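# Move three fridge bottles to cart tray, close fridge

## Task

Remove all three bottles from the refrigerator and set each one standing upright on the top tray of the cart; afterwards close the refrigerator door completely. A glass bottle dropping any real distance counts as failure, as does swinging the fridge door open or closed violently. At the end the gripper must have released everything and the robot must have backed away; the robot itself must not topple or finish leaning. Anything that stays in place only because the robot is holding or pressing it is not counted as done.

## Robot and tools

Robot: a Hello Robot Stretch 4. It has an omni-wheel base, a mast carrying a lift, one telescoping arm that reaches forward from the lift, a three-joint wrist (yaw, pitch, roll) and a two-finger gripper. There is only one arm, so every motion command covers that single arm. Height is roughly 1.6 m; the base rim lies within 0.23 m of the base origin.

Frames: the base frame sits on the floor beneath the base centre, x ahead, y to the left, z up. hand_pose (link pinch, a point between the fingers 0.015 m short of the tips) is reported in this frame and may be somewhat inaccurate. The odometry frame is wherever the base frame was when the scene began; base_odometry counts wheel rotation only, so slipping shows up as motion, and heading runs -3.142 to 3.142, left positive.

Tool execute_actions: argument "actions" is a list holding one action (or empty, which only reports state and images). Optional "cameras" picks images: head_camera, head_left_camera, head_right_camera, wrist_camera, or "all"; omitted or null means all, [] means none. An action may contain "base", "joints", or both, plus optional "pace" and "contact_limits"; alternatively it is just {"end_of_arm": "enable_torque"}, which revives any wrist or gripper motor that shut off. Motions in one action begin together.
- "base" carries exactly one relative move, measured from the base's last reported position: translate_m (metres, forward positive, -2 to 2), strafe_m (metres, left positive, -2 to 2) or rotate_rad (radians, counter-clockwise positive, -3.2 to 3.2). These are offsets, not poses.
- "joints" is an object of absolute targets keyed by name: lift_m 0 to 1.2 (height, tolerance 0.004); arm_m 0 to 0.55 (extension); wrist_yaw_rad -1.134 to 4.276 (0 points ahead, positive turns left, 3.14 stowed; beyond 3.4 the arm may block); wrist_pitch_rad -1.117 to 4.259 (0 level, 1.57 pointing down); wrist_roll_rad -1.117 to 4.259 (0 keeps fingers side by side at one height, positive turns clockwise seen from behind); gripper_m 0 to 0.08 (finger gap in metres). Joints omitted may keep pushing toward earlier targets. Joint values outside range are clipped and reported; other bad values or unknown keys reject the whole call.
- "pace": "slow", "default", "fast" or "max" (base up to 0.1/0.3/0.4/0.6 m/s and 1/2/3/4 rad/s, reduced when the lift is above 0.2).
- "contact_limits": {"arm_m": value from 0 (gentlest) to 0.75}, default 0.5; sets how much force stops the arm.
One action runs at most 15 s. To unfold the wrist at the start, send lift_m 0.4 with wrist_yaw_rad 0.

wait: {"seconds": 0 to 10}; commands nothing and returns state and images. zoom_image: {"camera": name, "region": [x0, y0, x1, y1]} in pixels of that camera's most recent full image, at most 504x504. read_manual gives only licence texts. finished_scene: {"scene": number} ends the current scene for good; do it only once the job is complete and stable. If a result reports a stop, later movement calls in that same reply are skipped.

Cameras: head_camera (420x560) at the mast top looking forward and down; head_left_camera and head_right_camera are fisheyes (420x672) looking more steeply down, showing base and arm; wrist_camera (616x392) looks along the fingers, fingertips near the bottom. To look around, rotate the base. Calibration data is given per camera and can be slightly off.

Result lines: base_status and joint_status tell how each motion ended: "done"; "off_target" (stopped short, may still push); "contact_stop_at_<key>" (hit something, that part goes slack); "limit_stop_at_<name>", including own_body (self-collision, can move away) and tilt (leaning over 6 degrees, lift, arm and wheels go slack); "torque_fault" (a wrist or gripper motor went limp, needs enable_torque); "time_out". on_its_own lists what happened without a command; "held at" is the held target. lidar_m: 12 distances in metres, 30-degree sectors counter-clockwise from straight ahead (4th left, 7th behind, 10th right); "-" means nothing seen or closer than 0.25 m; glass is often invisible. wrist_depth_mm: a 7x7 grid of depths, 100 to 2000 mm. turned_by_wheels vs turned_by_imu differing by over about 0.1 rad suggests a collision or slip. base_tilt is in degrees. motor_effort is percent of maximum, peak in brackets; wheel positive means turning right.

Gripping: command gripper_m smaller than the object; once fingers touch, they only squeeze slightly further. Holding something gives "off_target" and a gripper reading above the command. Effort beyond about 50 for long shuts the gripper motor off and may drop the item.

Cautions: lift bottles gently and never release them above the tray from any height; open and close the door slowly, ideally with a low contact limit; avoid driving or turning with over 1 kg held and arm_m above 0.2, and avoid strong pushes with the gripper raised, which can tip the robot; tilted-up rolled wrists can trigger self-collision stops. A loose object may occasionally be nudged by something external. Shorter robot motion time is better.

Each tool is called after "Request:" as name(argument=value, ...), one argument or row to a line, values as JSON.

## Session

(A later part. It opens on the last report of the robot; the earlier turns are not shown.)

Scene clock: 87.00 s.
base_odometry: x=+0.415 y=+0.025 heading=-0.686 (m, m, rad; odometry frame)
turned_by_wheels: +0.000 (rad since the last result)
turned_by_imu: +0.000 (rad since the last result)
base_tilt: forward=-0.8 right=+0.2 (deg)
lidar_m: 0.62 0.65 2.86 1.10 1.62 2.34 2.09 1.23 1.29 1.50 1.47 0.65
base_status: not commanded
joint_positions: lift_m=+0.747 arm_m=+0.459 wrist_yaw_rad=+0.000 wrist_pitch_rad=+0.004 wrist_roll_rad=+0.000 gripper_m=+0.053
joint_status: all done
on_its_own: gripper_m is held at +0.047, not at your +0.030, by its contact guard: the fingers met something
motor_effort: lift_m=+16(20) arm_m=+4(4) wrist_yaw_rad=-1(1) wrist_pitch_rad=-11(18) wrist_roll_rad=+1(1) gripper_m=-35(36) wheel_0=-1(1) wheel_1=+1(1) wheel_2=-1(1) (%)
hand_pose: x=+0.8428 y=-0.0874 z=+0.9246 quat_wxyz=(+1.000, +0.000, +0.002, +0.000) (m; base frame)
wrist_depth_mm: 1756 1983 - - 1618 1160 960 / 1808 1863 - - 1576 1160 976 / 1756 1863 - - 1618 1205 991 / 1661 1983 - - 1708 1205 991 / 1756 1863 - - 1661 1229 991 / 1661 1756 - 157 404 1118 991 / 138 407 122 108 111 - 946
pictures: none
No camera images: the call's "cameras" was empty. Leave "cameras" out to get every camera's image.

Request:
execute_actions(
  actions=[
    {"joints": {"gripper_m": 0.08}},
  ],
  cameras=[],
)

Request:
execute_actions(
  actions=[
    {"joints": {"arm_m": 0.0, "lift_m": 0.77}, "pace": "fast"},
  ],
)

Scene clock: 88.07 s.
base_odometry: x=+0.415 y=+0.025 heading=-0.686 (m, m, rad; odometry frame)
turned_by_wheels: +0.000 (rad since the last result)
turned_by_imu: +0.000 (rad since the last result)
base_tilt: forward=-0.7 right=+0.1 (deg)
lidar_m: 0.63 0.65 2.86 1.11 1.64 2.37 2.06 1.21 1.30 1.50 1.46 0.66
base_status: not commanded
joint_positions: lift_m=+0.747 arm_m=+0.459 wrist_yaw_rad=+0.000 wrist_pitch_rad=+0.003 wrist_roll_rad=+0.000 gripper_m=+0.080
joint_status: all done
motor_effort: lift_m=+16(16) arm_m=+4(4) wrist_yaw_rad=+1(1) wrist_pitch_rad=-9(11) wrist_roll_rad=+1(1) gripper_m=+3(34) wheel_0=+0(1) wheel_1=+1(1) wheel_2=-1(1) (%)
hand_pose: x=+0.8428 y=-0.0875 z=+0.9248 quat_wxyz=(+1.000, +0.000, +0.001, +0.000) (m; base frame)
wrist_depth_mm: 1808 1921 - - 1576 1160 976 / 1756 1983 - - 1618 1205 976 / 1708 1983 - - 1618 1205 991 / 1756 1921 - - 1618 1205 976 / 1661 1921 - - 1661 1205 976 / 1661 1808 - - 410 1160 991 / 135 111 126 109 116 109 -
pictures: none
No camera images: the call's "cameras" was empty. Leave "cameras" out to get every camera's image.

Scene clock: 90.10 s.
base_odometry: x=+0.415 y=+0.025 heading=-0.686 (m, m, rad; odometry frame)
turned_by_wheels: +0.000 (rad since the last result)
turned_by_imu: +0.000 (rad since the last result)
base_tilt: forward=-0.7 right=+0.1 (deg)
lidar_m: 0.63 0.68 2.87 1.09 1.61 2.39 2.09 1.23 1.29 1.50 1.47 0.66
base_status: not commanded
joint_positions: lift_m=+0.770 arm_m=+0.001 wrist_yaw_rad=+0.000 wrist_pitch_rad=+0.003 wrist_roll_rad=+0.000 gripper_m=+0.080
joint_status: all done
motor_effort: lift_m=+20(19) arm_m=-5(6) wrist_yaw_rad=+1(0) wrist_pitch_rad=-8(9) wrist_roll_rad=+1(1) gripper_m=+1(0) wheel_0=-1(1) wheel_1=+1(1) wheel_2=+0(1) (%)
hand_pose: x=+0.3844 y=-0.0875 z=+0.9475 quat_wxyz=(+1.000, +0.000, +0.001, +0.000) (m; base frame)
wrist_depth_mm: - - - - 1808 1430 1160 / - - - - 1808 1430 1182 / - - - - 1983 1430 1182 / - - - - 1863 1464 1205 / - - - - 1863 1464 1160 / 654 580 564 634 559 1430 1160 / 418 111 131 407 407 109 -
pictures: head_camera, head_left_camera, head_right_camera, wrist_camera
camera_calibration (this result's frames):
wrist_camera: T_world_to_cam=[[0.00896444, -0.99939, -0.0337481, -0.0518533], [0.0294806, 0.033999, -0.998987, 1.002], [0.999525, 0.00796044, 0.0297674, -0.263224], [0, 0, 0, 1]] pos_world=[0.234025, -0.0837932, 1.00707]
Images, in order (width x height): head_camera 420x560, head_left_camera 420x672, head_right_camera 420x672, wrist_camera 616x392.

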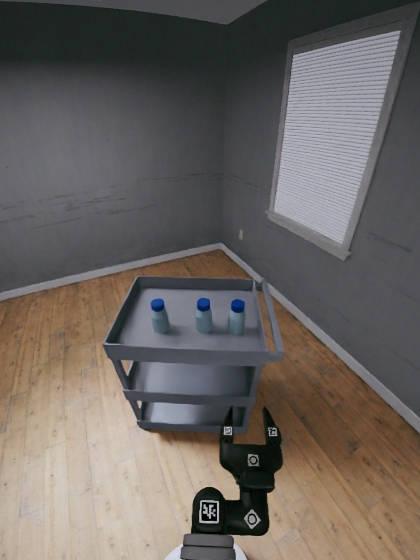

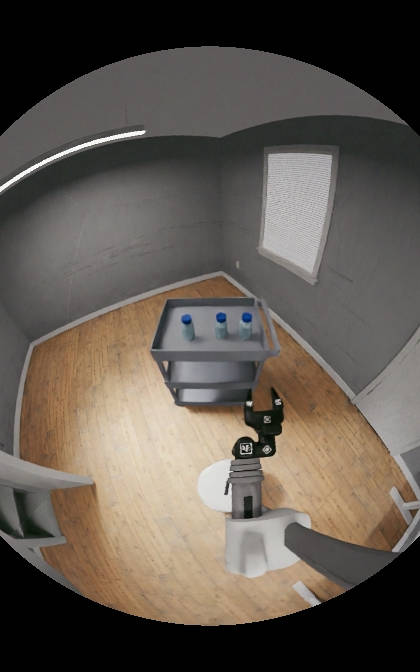

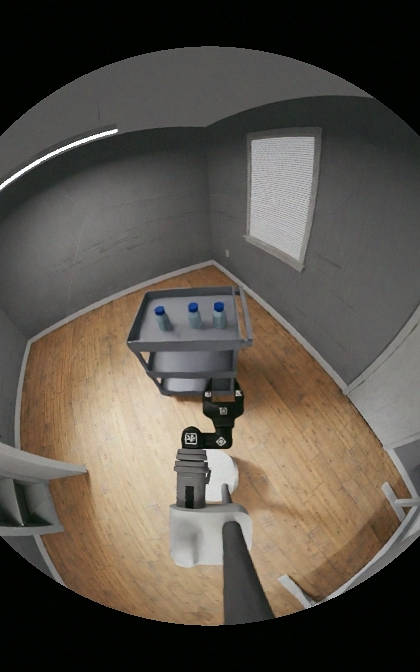

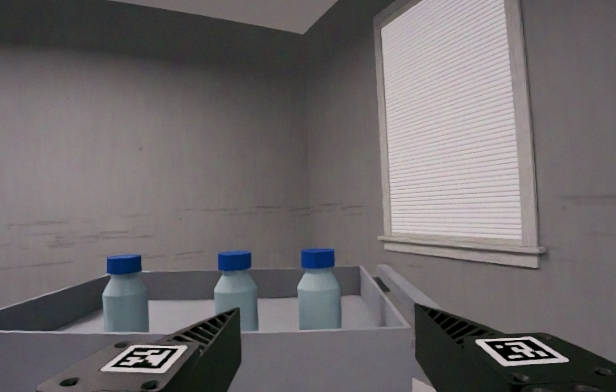

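Request:
execute_actions(
  actions=[
    {"base": {"rotate_rad": 2.82}, "joints": {"lift_m": 0.3, "gripper_m": 0.004}, "pace": "fast"},
  ],
  cameras=["head_right_camera"],
)

Request:
execute_actions(
  actions=[
    {"base": {"strafe_m": -1.06}, "pace": "fast"},
  ],
)

Scene clock: 94.07 s.
base_odometry: x=+0.415 y=+0.025 heading=+2.134 (m, m, rad; odometry frame)
turned_by_wheels: +2.820 (rad since the last result)
turned_by_imu: +2.861 (rad since the last result)
base_tilt: forward=-0.8 right=+0.2 (deg)
lidar_m: 2.35 1.24 1.22 1.43 1.45 1.47 0.64 0.61 0.73 2.65 1.10 1.69
base_status: done
joint_positions: lift_m=+0.300 arm_m=+0.001 wrist_yaw_rad=+0.000 wrist_pitch_rad=+0.003 wrist_roll_rad=+0.000 gripper_m=+0.004
joint_status: all done
motor_effort: lift_m=+16(25) arm_m=-5(5) wrist_yaw_rad=-1(1) wrist_pitch_rad=-8(8) wrist_roll_rad=+1(1) gripper_m=-2(1) wheel_0=+0(3) wheel_1=+0(5) wheel_2=+1(8) (%)
hand_pose: x=+0.3844 y=-0.0874 z=+0.4778 quat_wxyz=(+1.000, +0.000, +0.001, +0.000) (m; base frame)
wrist_depth_mm: 1576 1756 - - - 1863 1618 / 1537 1808 - - - 1863 1618 / 1576 1808 - - - 1921 1618 / 1499 1756 - - - 1921 1661 / 1576 1708 - - - 1863 1708 / 1464 1708 1863 1808 1808 1708 1537 / 1281 1281 1336 121 - 1255 1118
pictures: head_right_camera
Images, in order (width x height): head_right_camera 420x672.

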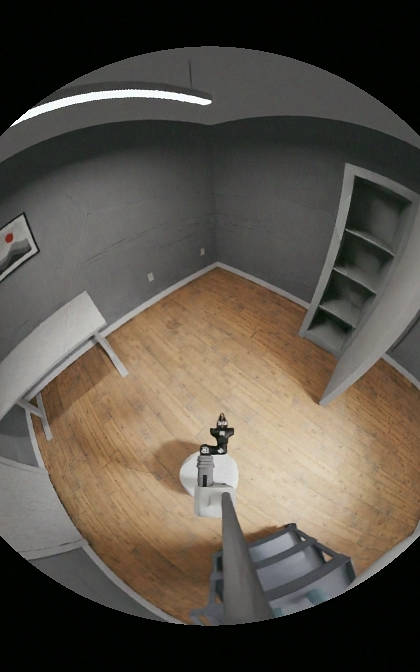

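Scene clock: 97.93 s.
base_odometry: x=+1.311 y=+0.592 heading=+2.134 (m, m, rad; odometry frame)
turned_by_wheels: +0.000 (rad since the last result)
turned_by_imu: -0.002 (rad since the last result)
base_tilt: forward=-0.7 right=+0.1 (deg)
lidar_m: 0.44 2.75 2.06 2.30 0.71 0.66 2.31 1.96 1.93 1.77 1.50 0.69
base_status: done
joint_positions: lift_m=+0.300 arm_m=+0.001 wrist_yaw_rad=+0.000 wrist_pitch_rad=+0.003 wrist_roll_rad=+0.000 gripper_m=+0.004
joint_status: not commanded
motor_effort: lift_m=+17(17) arm_m=-5(5) wrist_yaw_rad=+0(1) wrist_pitch_rad=-8(8) wrist_roll_rad=+1(1) gripper_m=-3(3) wheel_0=+0(10) wheel_1=+1(8) wheel_2=+0(0) (%)
hand_pose: x=+0.3844 y=-0.0874 z=+0.4778 quat_wxyz=(+1.000, +0.000, +0.001, +0.000) (m; base frame)
wrist_depth_mm: - 265 279 351 473 809 1025 / - 265 277 345 459 798 1042 / - 262 274 342 455 778 1042 / - 260 272 338 445 759 1060 / - 263 270 338 439 647 1042 / - 265 267 301 433 647 1025 / 1308 268 251 121 - 707 1008
pictures: head_camera, head_left_camera, head_right_camera, wrist_camera
camera_calibration (this result's frames):
wrist_camera: T_world_to_cam=[[0.00919858, -0.999388, -0.03375, -0.0677456], [0.0294726, 0.0340077, -0.998987, 0.532734], [0.999523, 0.00819456, 0.0297674, -0.24926], [0, 0, 0, 1]] pos_world=[0.234063, -0.0837787, 0.537328]
Images, in order (width x height): head_camera 420x560, head_left_camera 420x672, head_right_camera 420x672, wrist_camera 616x392.

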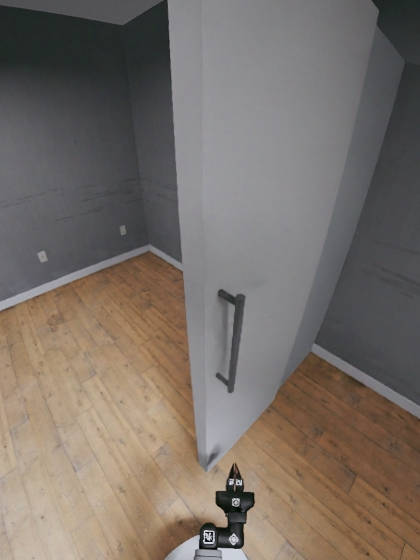

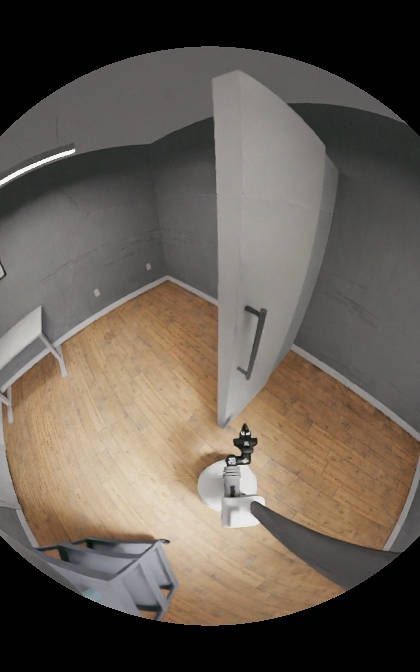

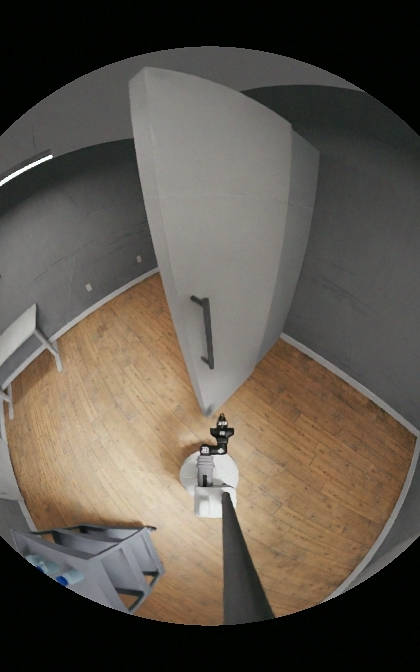

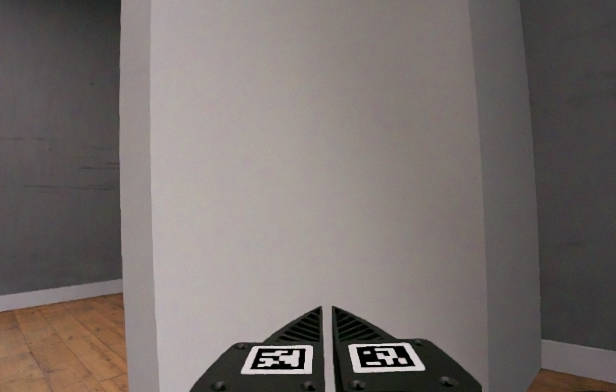

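Request:
execute_actions(
  actions=[
    {"base": {"translate_m": 0.15}},
  ],
  cameras=[],
)

Request:
execute_actions(
  actions=[
    {"joints": {"arm_m": 0.2}, "pace": "slow", "contact_limits": {"arm_m": 0.3}},
  ],
  cameras=["head_camera", "wrist_camera"],
)

Scene clock: 100.30 s.
base_odometry: x=+1.231 y=+0.718 heading=+2.134 (m, m, rad; odometry frame)
turned_by_wheels: +0.000 (rad since the last result)
turned_by_imu: -0.001 (rad since the last result)
base_tilt: forward=-0.8 right=+0.1 (deg)
lidar_m: 0.29 2.66 2.01 2.15 1.04 0.75 2.44 2.06 2.06 1.65 1.39 0.45
base_status: done
joint_positions: lift_m=+0.300 arm_m=+0.001 wrist_yaw_rad=+0.000 wrist_pitch_rad=+0.003 wrist_roll_rad=+0.000 gripper_m=+0.004
joint_status: not commanded
motor_effort: lift_m=+17(17) arm_m=-5(5) wrist_yaw_rad=+0(0) wrist_pitch_rad=-7(9) wrist_roll_rad=+0(1) gripper_m=+1(2) wheel_0=+1(2) wheel_1=-1(5) wheel_2=+1(7) (%)
hand_pose: x=+0.3844 y=-0.0874 z=+0.4778 quat_wxyz=(+1.000, +0.000, +0.001, +0.000) (m; base frame)
wrist_depth_mm: 112 130 157 198 264 415 931 / 112 130 156 196 263 399 917 / 112 129 155 194 257 389 891 / 110 128 154 192 252 379 842 / 110 127 153 190 250 370 809 / 109 126 151 171 247 364 809 / 108 124 142 121 - 375 788
pictures: none
No camera images: the call's "cameras" was empty. Leave "cameras" out to get every camera's image.

Scene clock: 103.60 s.
base_odometry: x=+1.231 y=+0.718 heading=+2.134 (m, m, rad; odometry frame)
turned_by_wheels: +0.000 (rad since the last result)
turned_by_imu: -0.001 (rad since the last result)
base_tilt: forward=-0.8 right=+0.1 (deg)
lidar_m: 0.52 0.53 1.99 2.16 1.03 0.79 2.43 2.06 2.07 1.66 1.40 0.70
base_status: not commanded
joint_positions: lift_m=+0.300 arm_m=+0.199 wrist_yaw_rad=+0.000 wrist_pitch_rad=+0.003 wrist_roll_rad=+0.000 gripper_m=+0.004
joint_status: all done
motor_effort: lift_m=+17(17) arm_m=+5(7) wrist_yaw_rad=+0(16) wrist_pitch_rad=-7(8) wrist_roll_rad=+0(1) gripper_m=+0(1) wheel_0=+1(1) wheel_1=-1(1) wheel_2=-1(4) (%)
contact_limits: arm_m 0.3
hand_pose: x=+0.5827 y=-0.0874 z=+0.4778 quat_wxyz=(+1.000, +0.000, +0.001, +0.000) (m; base frame)
wrist_depth_mm: 183 195 210 224 243 266 285 / 183 194 208 224 240 262 282 / 182 193 206 221 239 262 279 / 180 191 205 220 236 256 278 / 180 191 204 217 235 256 277 / 179 190 203 211 234 254 272 / 179 188 198 120 - 254 270
pictures: head_camera, wrist_camera
camera_calibration (this result's frames):
wrist_camera: T_world_to_cam=[[0.00915998, -0.999388, -0.0337495, -0.0695558], [0.0295089, 0.0340064, -0.998986, 0.526876], [0.999523, 0.00815478, 0.0298023, -0.447496], [0, 0, 0, 1]] pos_world=[0.432372, -0.0837811, 0.53733]
Images, in order (width x height): head_camera 420x560, wrist_camera 616x392.

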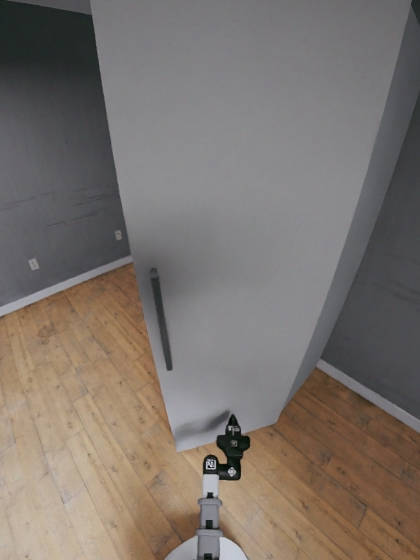

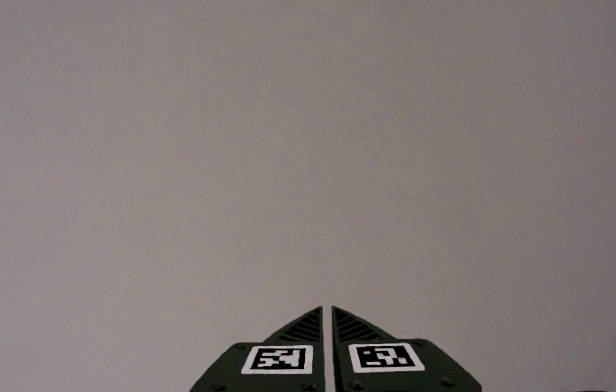

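Request:
execute_actions(
  actions=[],
  cameras=["head_camera"],
)

Scene clock: 103.67 s.
base_odometry: x=+1.231 y=+0.718 heading=+2.134 (m, m, rad; odometry frame)
turned_by_wheels: +0.000 (rad since the last result)
turned_by_imu: +0.000 (rad since the last result)
base_tilt: forward=-0.7 right=+0.1 (deg)
lidar_m: 0.54 0.54 2.01 2.15 1.02 0.77 2.43 2.06 2.06 1.65 1.39 0.70
base_status: not commanded
joint_positions: lift_m=+0.300 arm_m=+0.199 wrist_yaw_rad=+0.000 wrist_pitch_rad=+0.003 wrist_roll_rad=+0.000 gripper_m=+0.004
joint_status: all done
motor_effort: lift_m=+17(17) arm_m=+5(7) wrist_yaw_rad=+0(16) wrist_pitch_rad=-8(8) wrist_roll_rad=+1(1) gripper_m=+0(1) wheel_0=+1(1) wheel_1=-1(1) wheel_2=-1(4) (%)
contact_limits: arm_m 0.3
hand_pose: x=+0.5827 y=-0.0874 z=+0.4778 quat_wxyz=(+1.000, +0.000, +0.001, +0.000) (m; base frame)
wrist_depth_mm: 189 200 213 229 246 267 285 / 189 199 211 228 245 265 285 / 187 199 211 224 243 262 281 / 186 197 209 224 239 260 279 / 185 196 208 224 239 258 277 / 185 195 208 216 236 257 276 / 182 194 203 121 - 255 271
pictures: head_camera
Images, in order (width x height): head_camera 420x560.

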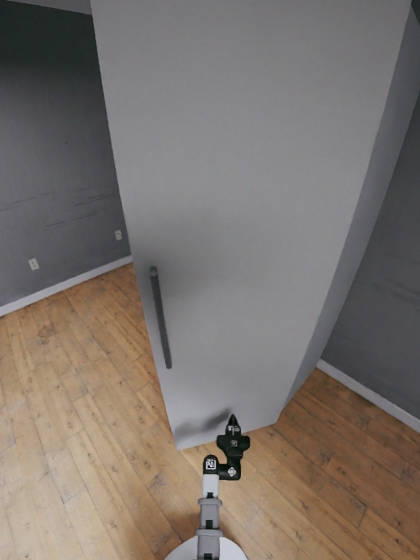

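Request:
wait(
  seconds=1,
)

Scene clock: 104.73 s.
base_odometry: x=+1.231 y=+0.718 heading=+2.134 (m, m, rad; odometry frame)
turned_by_wheels: +0.000 (rad since the last result)
turned_by_imu: +0.000 (rad since the last result)
base_tilt: forward=-0.7 right=+0.1 (deg)
lidar_m: 0.63 0.69 2.02 2.17 1.04 0.76 2.44 2.07 2.06 1.64 1.39 0.75
base_status: not commanded
joint_positions: lift_m=+0.300 arm_m=+0.199 wrist_yaw_rad=+0.000 wrist_pitch_rad=+0.003 wrist_roll_rad=+0.000 gripper_m=+0.004
joint_status: all done
motor_effort: lift_m=+17(17) arm_m=+5(7) wrist_yaw_rad=-1(16) wrist_pitch_rad=-8(8) wrist_roll_rad=+1(1) gripper_m=+2(1) wheel_0=+1(1) wheel_1=-1(1) wheel_2=-1(4) (%)
contact_limits: arm_m 0.3
hand_pose: x=+0.5827 y=-0.0874 z=+0.4778 quat_wxyz=(+1.000, +0.000, +0.001, +0.000) (m; base frame)
wrist_depth_mm: 304 304 307 307 310 309 312 / 303 306 306 306 307 307 309 / 300 304 306 306 307 307 310 / 298 301 303 303 304 306 312 / 298 300 301 303 303 306 306 / 298 298 298 300 303 304 304 / 297 297 298 121 - 300 301
wait: 1.00 s; at rest by 0.20 s
pictures: head_camera, head_left_camera, head_right_camera, wrist_camera
camera_calibration (this result's frames):
wrist_camera: T_world_to_cam=[[0.00916019, -0.999388, -0.0337497, -0.0695558], [0.0295087, 0.0340066, -0.998986, 0.526876], [0.999523, 0.00815499, 0.0298022, -0.447496], [0, 0, 0, 1]] pos_world=[0.432372, -0.0837811, 0.53733]
Images, in order (width x height): head_camera 420x560, head_left_camera 420x672, head_right_camera 420x672, wrist_camera 616x392.

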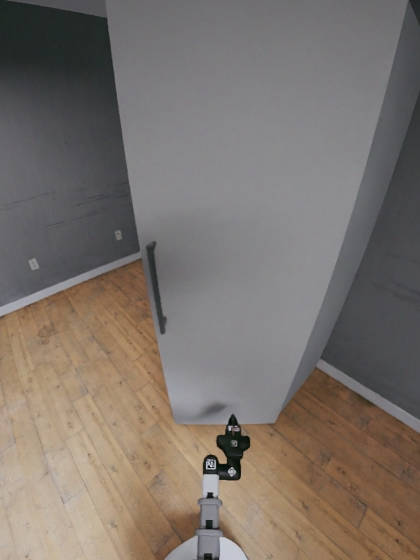

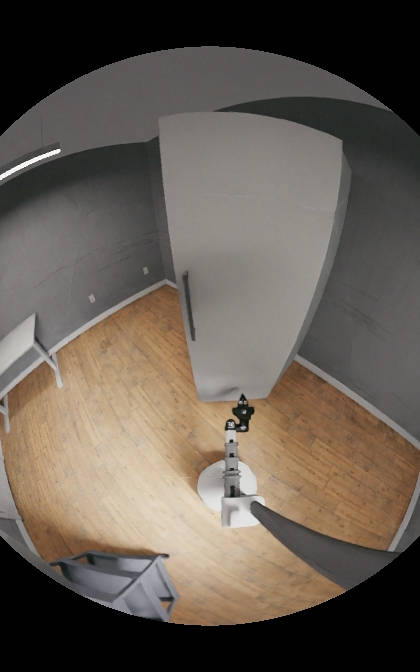

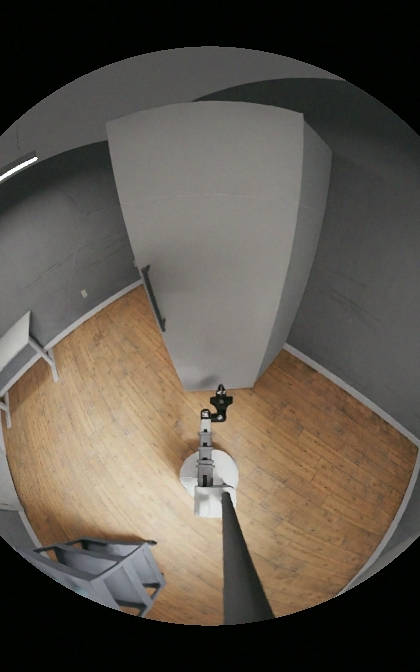

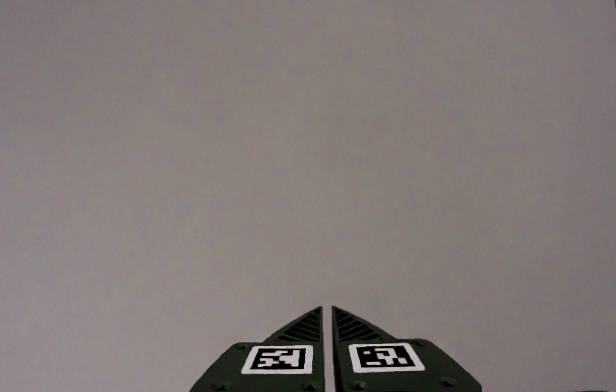

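Request:
wait(
  seconds=1,
)

Request:
wait(
  seconds=1,
)

Request:
wait(
  seconds=1,
)

Scene clock: 105.83 s.
base_odometry: x=+1.231 y=+0.718 heading=+2.134 (m, m, rad; odometry frame)
turned_by_wheels: +0.000 (rad since the last result)
turned_by_imu: +0.000 (rad since the last result)
base_tilt: forward=-0.7 right=+0.1 (deg)
lidar_m: 0.81 2.66 2.00 2.15 1.01 0.77 2.45 2.08 2.06 1.66 1.40 0.80
base_status: not commanded
joint_positions: lift_m=+0.300 arm_m=+0.199 wrist_yaw_rad=+0.000 wrist_pitch_rad=+0.003 wrist_roll_rad=+0.000 gripper_m=+0.004
joint_status: all done
motor_effort: lift_m=+17(17) arm_m=+5(7) wrist_yaw_rad=-1(16) wrist_pitch_rad=-8(8) wrist_roll_rad=+1(1) gripper_m=+0(1) wheel_0=+1(1) wheel_1=-1(1) wheel_2=-1(4) (%)
contact_limits: arm_m 0.3
hand_pose: x=+0.5827 y=-0.0874 z=+0.4778 quat_wxyz=(+1.000, +0.000, +0.001, +0.000) (m; base frame)
wrist_depth_mm: - 539 473 430 389 357 330 / - 535 473 427 389 355 334 / - 525 469 427 389 355 332 / - 530 466 427 387 357 332 / 1863 530 473 421 389 353 330 / 1808 525 466 415 382 353 327 / 1255 525 477 121 - 351 330
wait: 1.00 s; at rest by 0.17 s
pictures: head_camera, head_left_camera, head_right_camera, wrist_camera
camera_calibration (this result's frames):
wrist_camera: T_world_to_cam=[[0.00916001, -0.999388, -0.0337496, -0.0695558], [0.0295088, 0.0340065, -0.998986, 0.526876], [0.999523, 0.00815482, 0.0298022, -0.447496], [0, 0, 0, 1]] pos_world=[0.432372, -0.0837811, 0.53733]
Images, in order (width x height): head_camera 420x560, head_left_camera 420x672, head_right_camera 420x672, wrist_camera 616x392.

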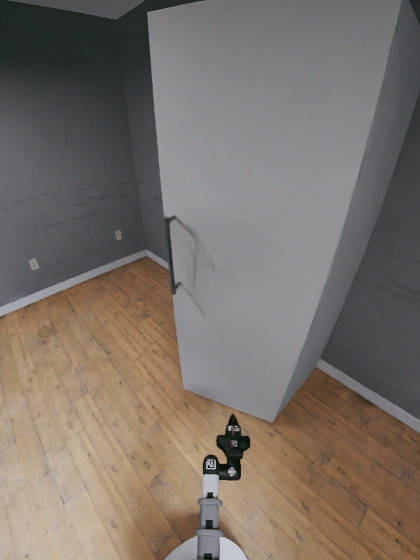

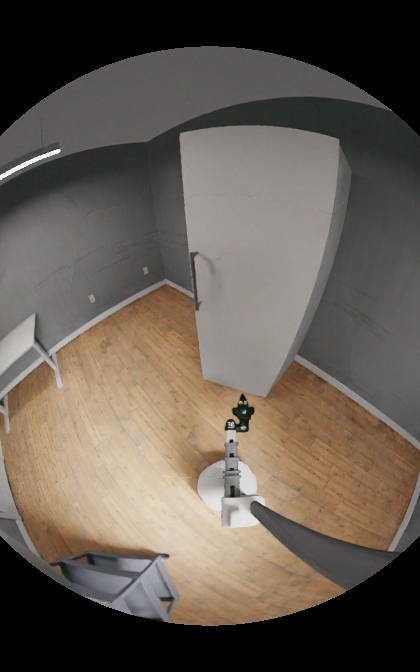

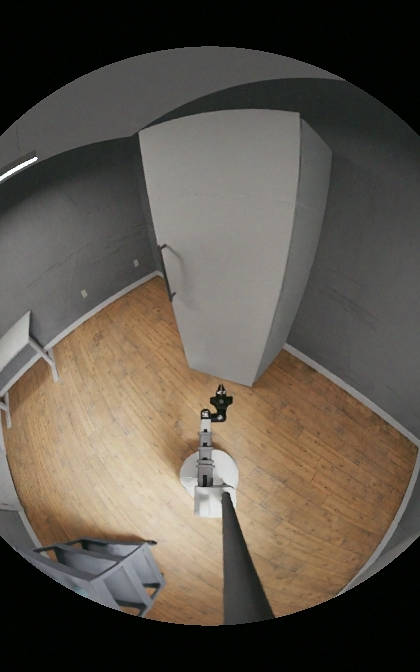

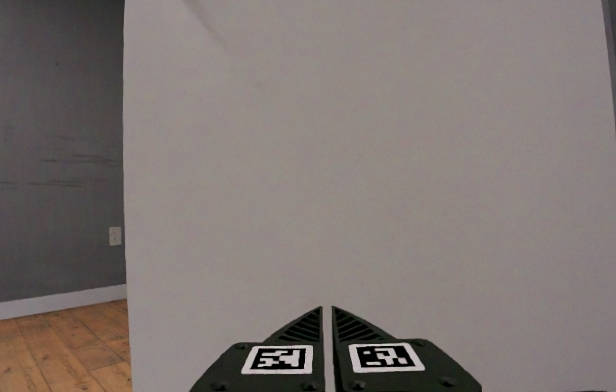

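Scene clock: 106.83 s.
base_odometry: x=+1.231 y=+0.718 heading=+2.134 (m, m, rad; odometry frame)
turned_by_wheels: +0.000 (rad since the last result)
turned_by_imu: +0.000 (rad since the last result)
base_tilt: forward=-0.8 right=+0.2 (deg)
lidar_m: 0.89 2.66 2.01 2.14 1.07 0.76 2.43 2.06 2.06 1.63 1.40 0.81
base_status: not commanded
joint_positions: lift_m=+0.300 arm_m=+0.199 wrist_yaw_rad=+0.000 wrist_pitch_rad=+0.003 wrist_roll_rad=+0.000 gripper_m=+0.004
joint_status: all done
motor_effort: lift_m=+17(17) arm_m=+5(7) wrist_yaw_rad=+0(16) wrist_pitch_rad=-8(8) wrist_roll_rad=+1(1) gripper_m=+0(1) wheel_0=+1(1) wheel_1=-1(1) wheel_2=-1(4) (%)
contact_limits: arm_m 0.3
hand_pose: x=+0.5827 y=-0.0874 z=+0.4778 quat_wxyz=(+1.000, +0.000, +0.001, +0.000) (m; base frame)
wrist_depth_mm: - - 1921 585 473 392 343 / - - 1983 597 477 394 343 / - - 1921 591 477 397 349 / - - 1983 591 480 397 349 / 1983 - 1921 585 473 394 349 / 1863 - 1756 559 466 397 347 / 1255 1308 1205 121 - 389 347
wait: 1.00 s; at rest by 0.27 s
pictures: head_camera, head_left_camera, head_right_camera, wrist_camera
camera_calibration (this result's frames):
wrist_camera: T_world_to_cam=[[0.00916006, -0.999388, -0.0337496, -0.0695557], [0.0295088, 0.0340065, -0.998986, 0.526876], [0.999523, 0.00815486, 0.0298023, -0.447496], [0, 0, 0, 1]] pos_world=[0.432372, -0.0837811, 0.53733]
Images, in order (width x height): head_camera 420x560, head_left_camera 420x672, head_right_camera 420x672, wrist_camera 616x392.

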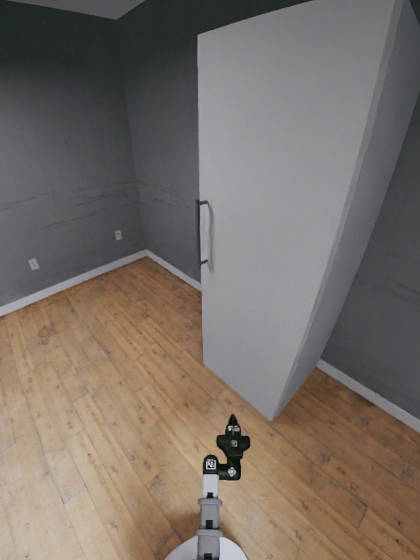

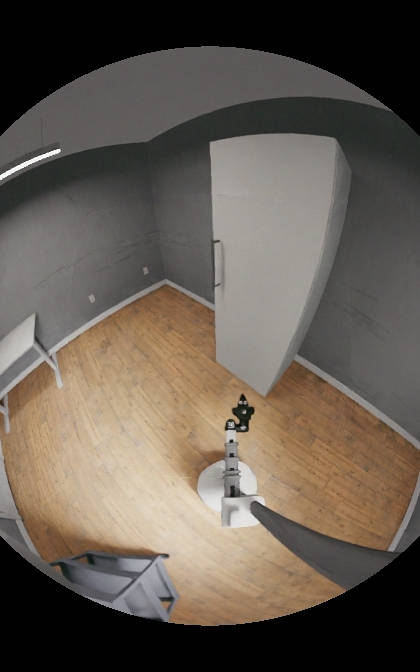

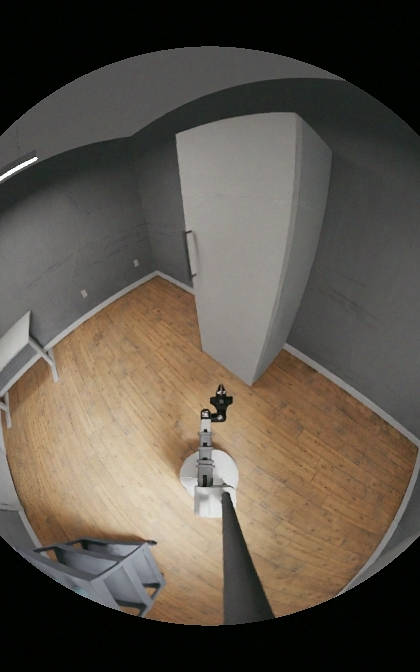

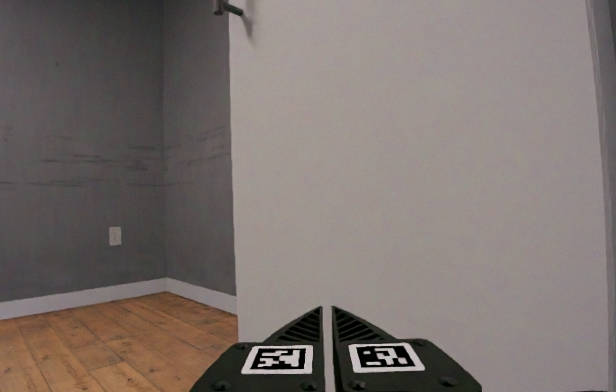

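Scene clock: 107.83 s.
base_odometry: x=+1.231 y=+0.718 heading=+2.134 (m, m, rad; odometry frame)
turned_by_wheels: +0.000 (rad since the last result)
turned_by_imu: +0.000 (rad since the last result)
base_tilt: forward=-0.7 right=+0.1 (deg)
lidar_m: 0.90 2.66 1.99 2.16 1.06 0.79 2.45 2.07 2.07 1.64 1.39 0.82
base_status: not commanded
joint_positions: lift_m=+0.300 arm_m=+0.199 wrist_yaw_rad=+0.000 wrist_pitch_rad=+0.003 wrist_roll_rad=+0.000 gripper_m=+0.004
joint_status: all done
motor_effort: lift_m=+17(17) arm_m=+5(7) wrist_yaw_rad=+0(16) wrist_pitch_rad=-8(8) wrist_roll_rad=+1(1) gripper_m=+1(1) wheel_0=+1(1) wheel_1=-1(1) wheel_2=-1(4) (%)
contact_limits: arm_m 0.3
hand_pose: x=+0.5827 y=-0.0874 z=+0.4778 quat_wxyz=(+1.000, +0.000, +0.001, +0.000) (m; base frame)
wrist_depth_mm: - - 1921 585 473 397 345 / - - 1921 591 480 397 345 / - - 1921 591 477 399 347 / - - 1863 597 477 397 347 / 1921 - 1921 591 473 399 347 / 1756 - 1756 554 466 397 347 / 1281 1255 1229 121 - 387 347
wait: 1.00 s; at rest by 0.27 s
pictures: head_camera, head_left_camera, head_right_camera, wrist_camera
camera_calibration (this result's frames):
wrist_camera: T_world_to_cam=[[0.00916006, -0.999388, -0.0337497, -0.0695557], [0.0295088, 0.0340066, -0.998986, 0.526876], [0.999523, 0.00815485, 0.0298023, -0.447496], [0, 0, 0, 1]] pos_world=[0.432372, -0.0837811, 0.53733]
Images, in order (width x height): head_camera 420x560, head_left_camera 420x672, head_right_camera 420x672, wrist_camera 616x392.

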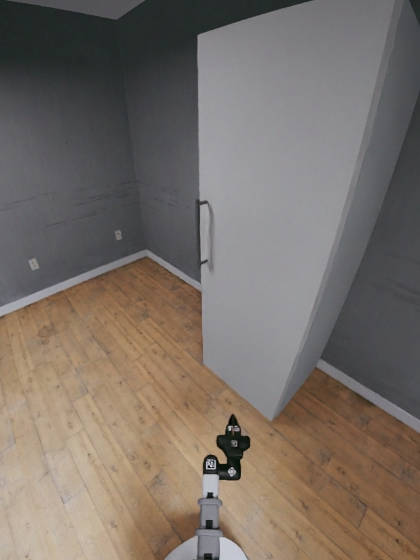

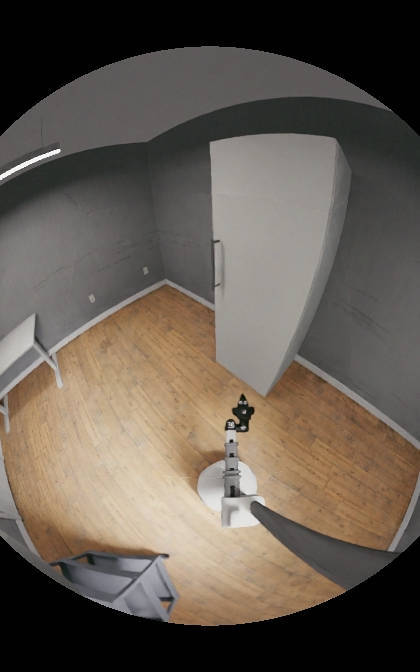

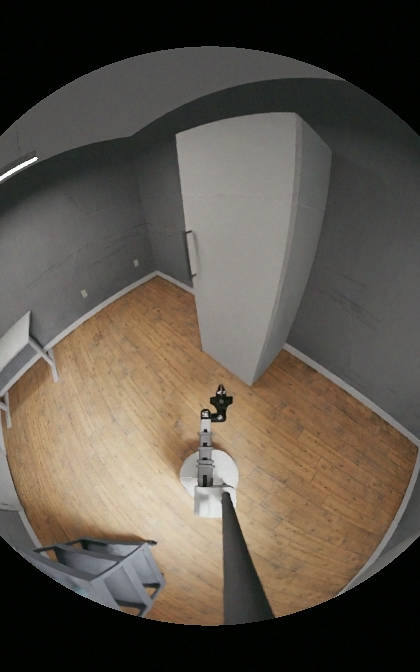

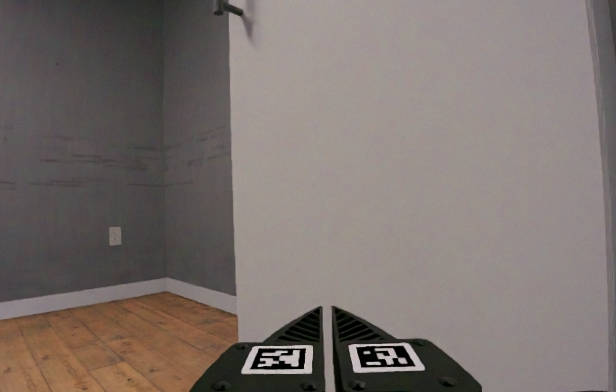

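Request:
execute_actions(
  actions=[
    {"base": {"translate_m": 0.13}, "joints": {"arm_m": 0.45}, "contact_limits": {"arm_m": 0.15}},
  ],
  cameras=[],
)

Request:
execute_actions(
  actions=[
    {"joints": {"arm_m": 0.53}, "pace": "slow", "contact_limits": {"arm_m": 0.15}},
  ],
  cameras=["head_camera", "wrist_camera"],
)

Scene clock: 110.20 s.
base_odometry: x=+1.161 y=+0.828 heading=+2.134 (m, m, rad; odometry frame)
turned_by_wheels: +0.000 (rad since the last result)
turned_by_imu: -0.001 (rad since the last result)
base_tilt: forward=-0.7 right=+0.2 (deg)
lidar_m: 0.80 2.58 1.96 2.09 1.28 0.89 2.53 2.17 2.15 1.55 1.29 0.70
base_status: done
joint_positions: lift_m=+0.300 arm_m=+0.449 wrist_yaw_rad=+0.000 wrist_pitch_rad=+0.003 wrist_roll_rad=+0.000 gripper_m=+0.004
joint_status: all done
motor_effort: lift_m=+17(17) arm_m=+5(4) wrist_yaw_rad=-2(1) wrist_pitch_rad=-8(8) wrist_roll_rad=+1(1) gripper_m=-1(0) wheel_0=+1(7) wheel_1=+0(3) wheel_2=+1(8) (%)
contact_limits: arm_m 0.15
hand_pose: x=+0.8328 y=-0.0874 z=+0.4778 quat_wxyz=(+1.000, +0.000, +0.001, +0.000) (m; base frame)
wrist_depth_mm: 1756 1983 277 209 167 139 - / 1756 1983 276 208 168 139 - / 1808 1983 277 208 168 140 - / 1756 1921 277 209 168 140 - / 1756 - 278 209 168 140 - / 1756 1756 278 196 164 140 - / 1281 1205 293 121 - 138 -
pictures: none
No camera images: the call's "cameras" was empty. Leave "cameras" out to get every camera's image.

Scene clock: 111.50 s.
base_odometry: x=+1.162 y=+0.828 heading=+2.134 (m, m, rad; odometry frame)
turned_by_wheels: +0.000 (rad since the last result)
turned_by_imu: +0.001 (rad since the last result)
base_tilt: forward=-0.8 right=+0.1 (deg)
lidar_m: 0.78 2.57 1.97 2.09 1.31 0.90 2.55 2.15 2.15 1.54 1.28 0.69
base_status: not commanded
joint_positions: lift_m=+0.300 arm_m=+0.484 wrist_yaw_rad=-0.004 wrist_pitch_rad=+0.001 wrist_roll_rad=+0.000 gripper_m=+0.004
joint_status: arm_m contact_stop (moved +0.035 of +0.081)
on_its_own: arm_m is slack since a contact_stop (your +0.530 is given up)
motor_effort: lift_m=+17(17) arm_m=+0(18) wrist_yaw_rad=+11(34) wrist_pitch_rad=-4(8) wrist_roll_rad=+1(1) gripper_m=+1(2) wheel_0=+3(8) wheel_1=+0(5) wheel_2=-3(10) (%)
contact_limits: arm_m 0.15
hand_pose: x=+0.8674 y=-0.0882 z=+0.4782 quat_wxyz=(+1.000, +0.000, +0.000, -0.002) (m; base frame)
wrist_depth_mm: 1708 1863 230 175 140 116 - / 1756 1863 231 174 140 117 - / 1708 1863 231 175 141 117 - / 1756 1863 232 175 141 118 - / 1756 1863 232 175 141 117 - / 1661 1618 232 164 137 117 - / 1281 1138 244 121 - 116 -
pictures: head_camera, wrist_camera
camera_calibration (this result's frames):
wrist_camera: T_world_to_cam=[[0.00550158, -0.999416, -0.0337338, -0.0697772], [0.0313615, 0.0338902, -0.998933, 0.517228], [0.999493, 0.00443776, 0.0315297, -0.733128], [0, 0, 0, 1]] pos_world=[0.716919, -0.084012, 0.537438]
Images, in order (width x height): head_camera 420x560, wrist_camera 616x392.

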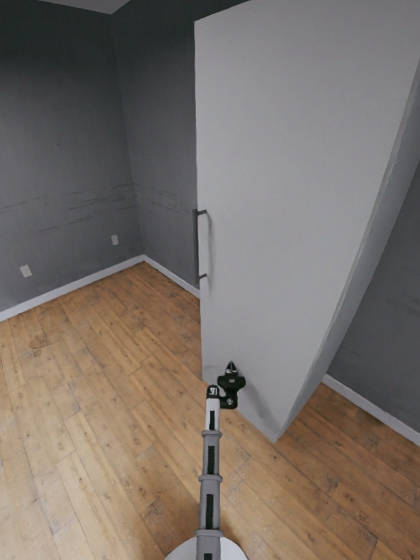

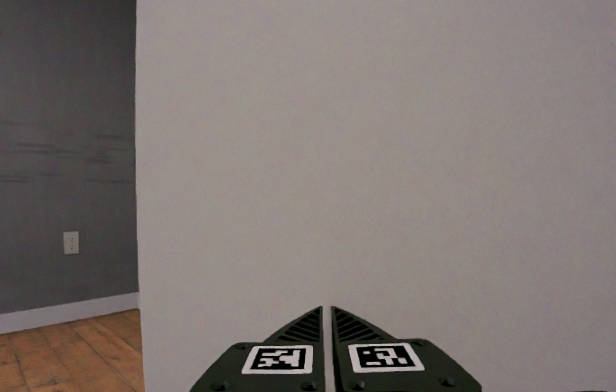

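Request:
execute_actions(
  actions=[
    {"base": {"rotate_rad": 2.3}, "joints": {"arm_m": 0.0}, "pace": "fast"},
  ],
  cameras=["head_camera", "head_right_camera"],
)

Scene clock: 113.80 s.
base_odometry: x=+1.162 y=+0.828 heading=-1.849 (m, m, rad; odometry frame)
turned_by_wheels: +2.300 (rad since the last result)
turned_by_imu: +2.335 (rad since the last result)
base_tilt: forward=-0.8 right=+0.2 (deg)
lidar_m: 0.93 0.89 2.28 2.13 2.02 1.38 0.90 0.70 0.90 2.57 1.98 2.45
base_status: done
joint_positions: lift_m=+0.300 arm_m=+0.001 wrist_yaw_rad=+0.000 wrist_pitch_rad=+0.003 wrist_roll_rad=+0.000 gripper_m=+0.004
joint_status: all done
motor_effort: lift_m=+17(17) arm_m=-5(7) wrist_yaw_rad=-1(8) wrist_pitch_rad=-8(8) wrist_roll_rad=+1(1) gripper_m=+0(1) wheel_0=-1(8) wheel_1=+1(9) wheel_2=-1(9) (%)
hand_pose: x=+0.3844 y=-0.0874 z=+0.4778 quat_wxyz=(+1.000, +0.000, +0.001, +0.000) (m; base frame)
wrist_depth_mm: - - - - - - - / 750 691 1008 - - - - / - 1118 1160 - - - - / - - - - - - - / 750 707 - - - - - / - 1160 1255 1160 1808 1756 1661 / 904 891 854 121 - 1205 1118
pictures: head_camera, head_right_camera
Images, in order (width x height): head_camera 420x560, head_right_camera 420x672.

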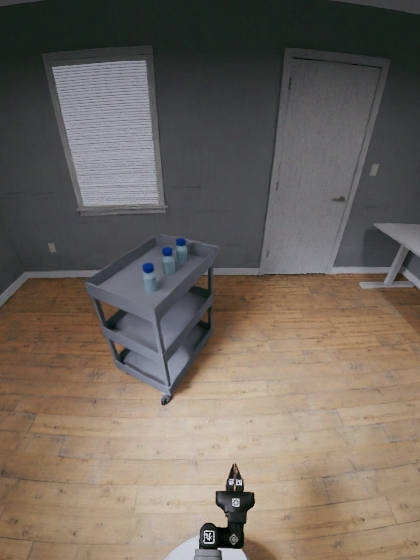

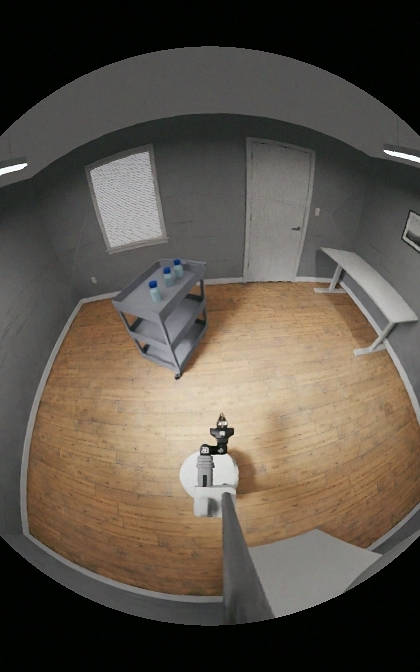

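All three bottles are upright in the tray, the door is shut, and the robot is clear.

Request:
finished_scene(
  scene=1,
)

The scene is finished: the task was done.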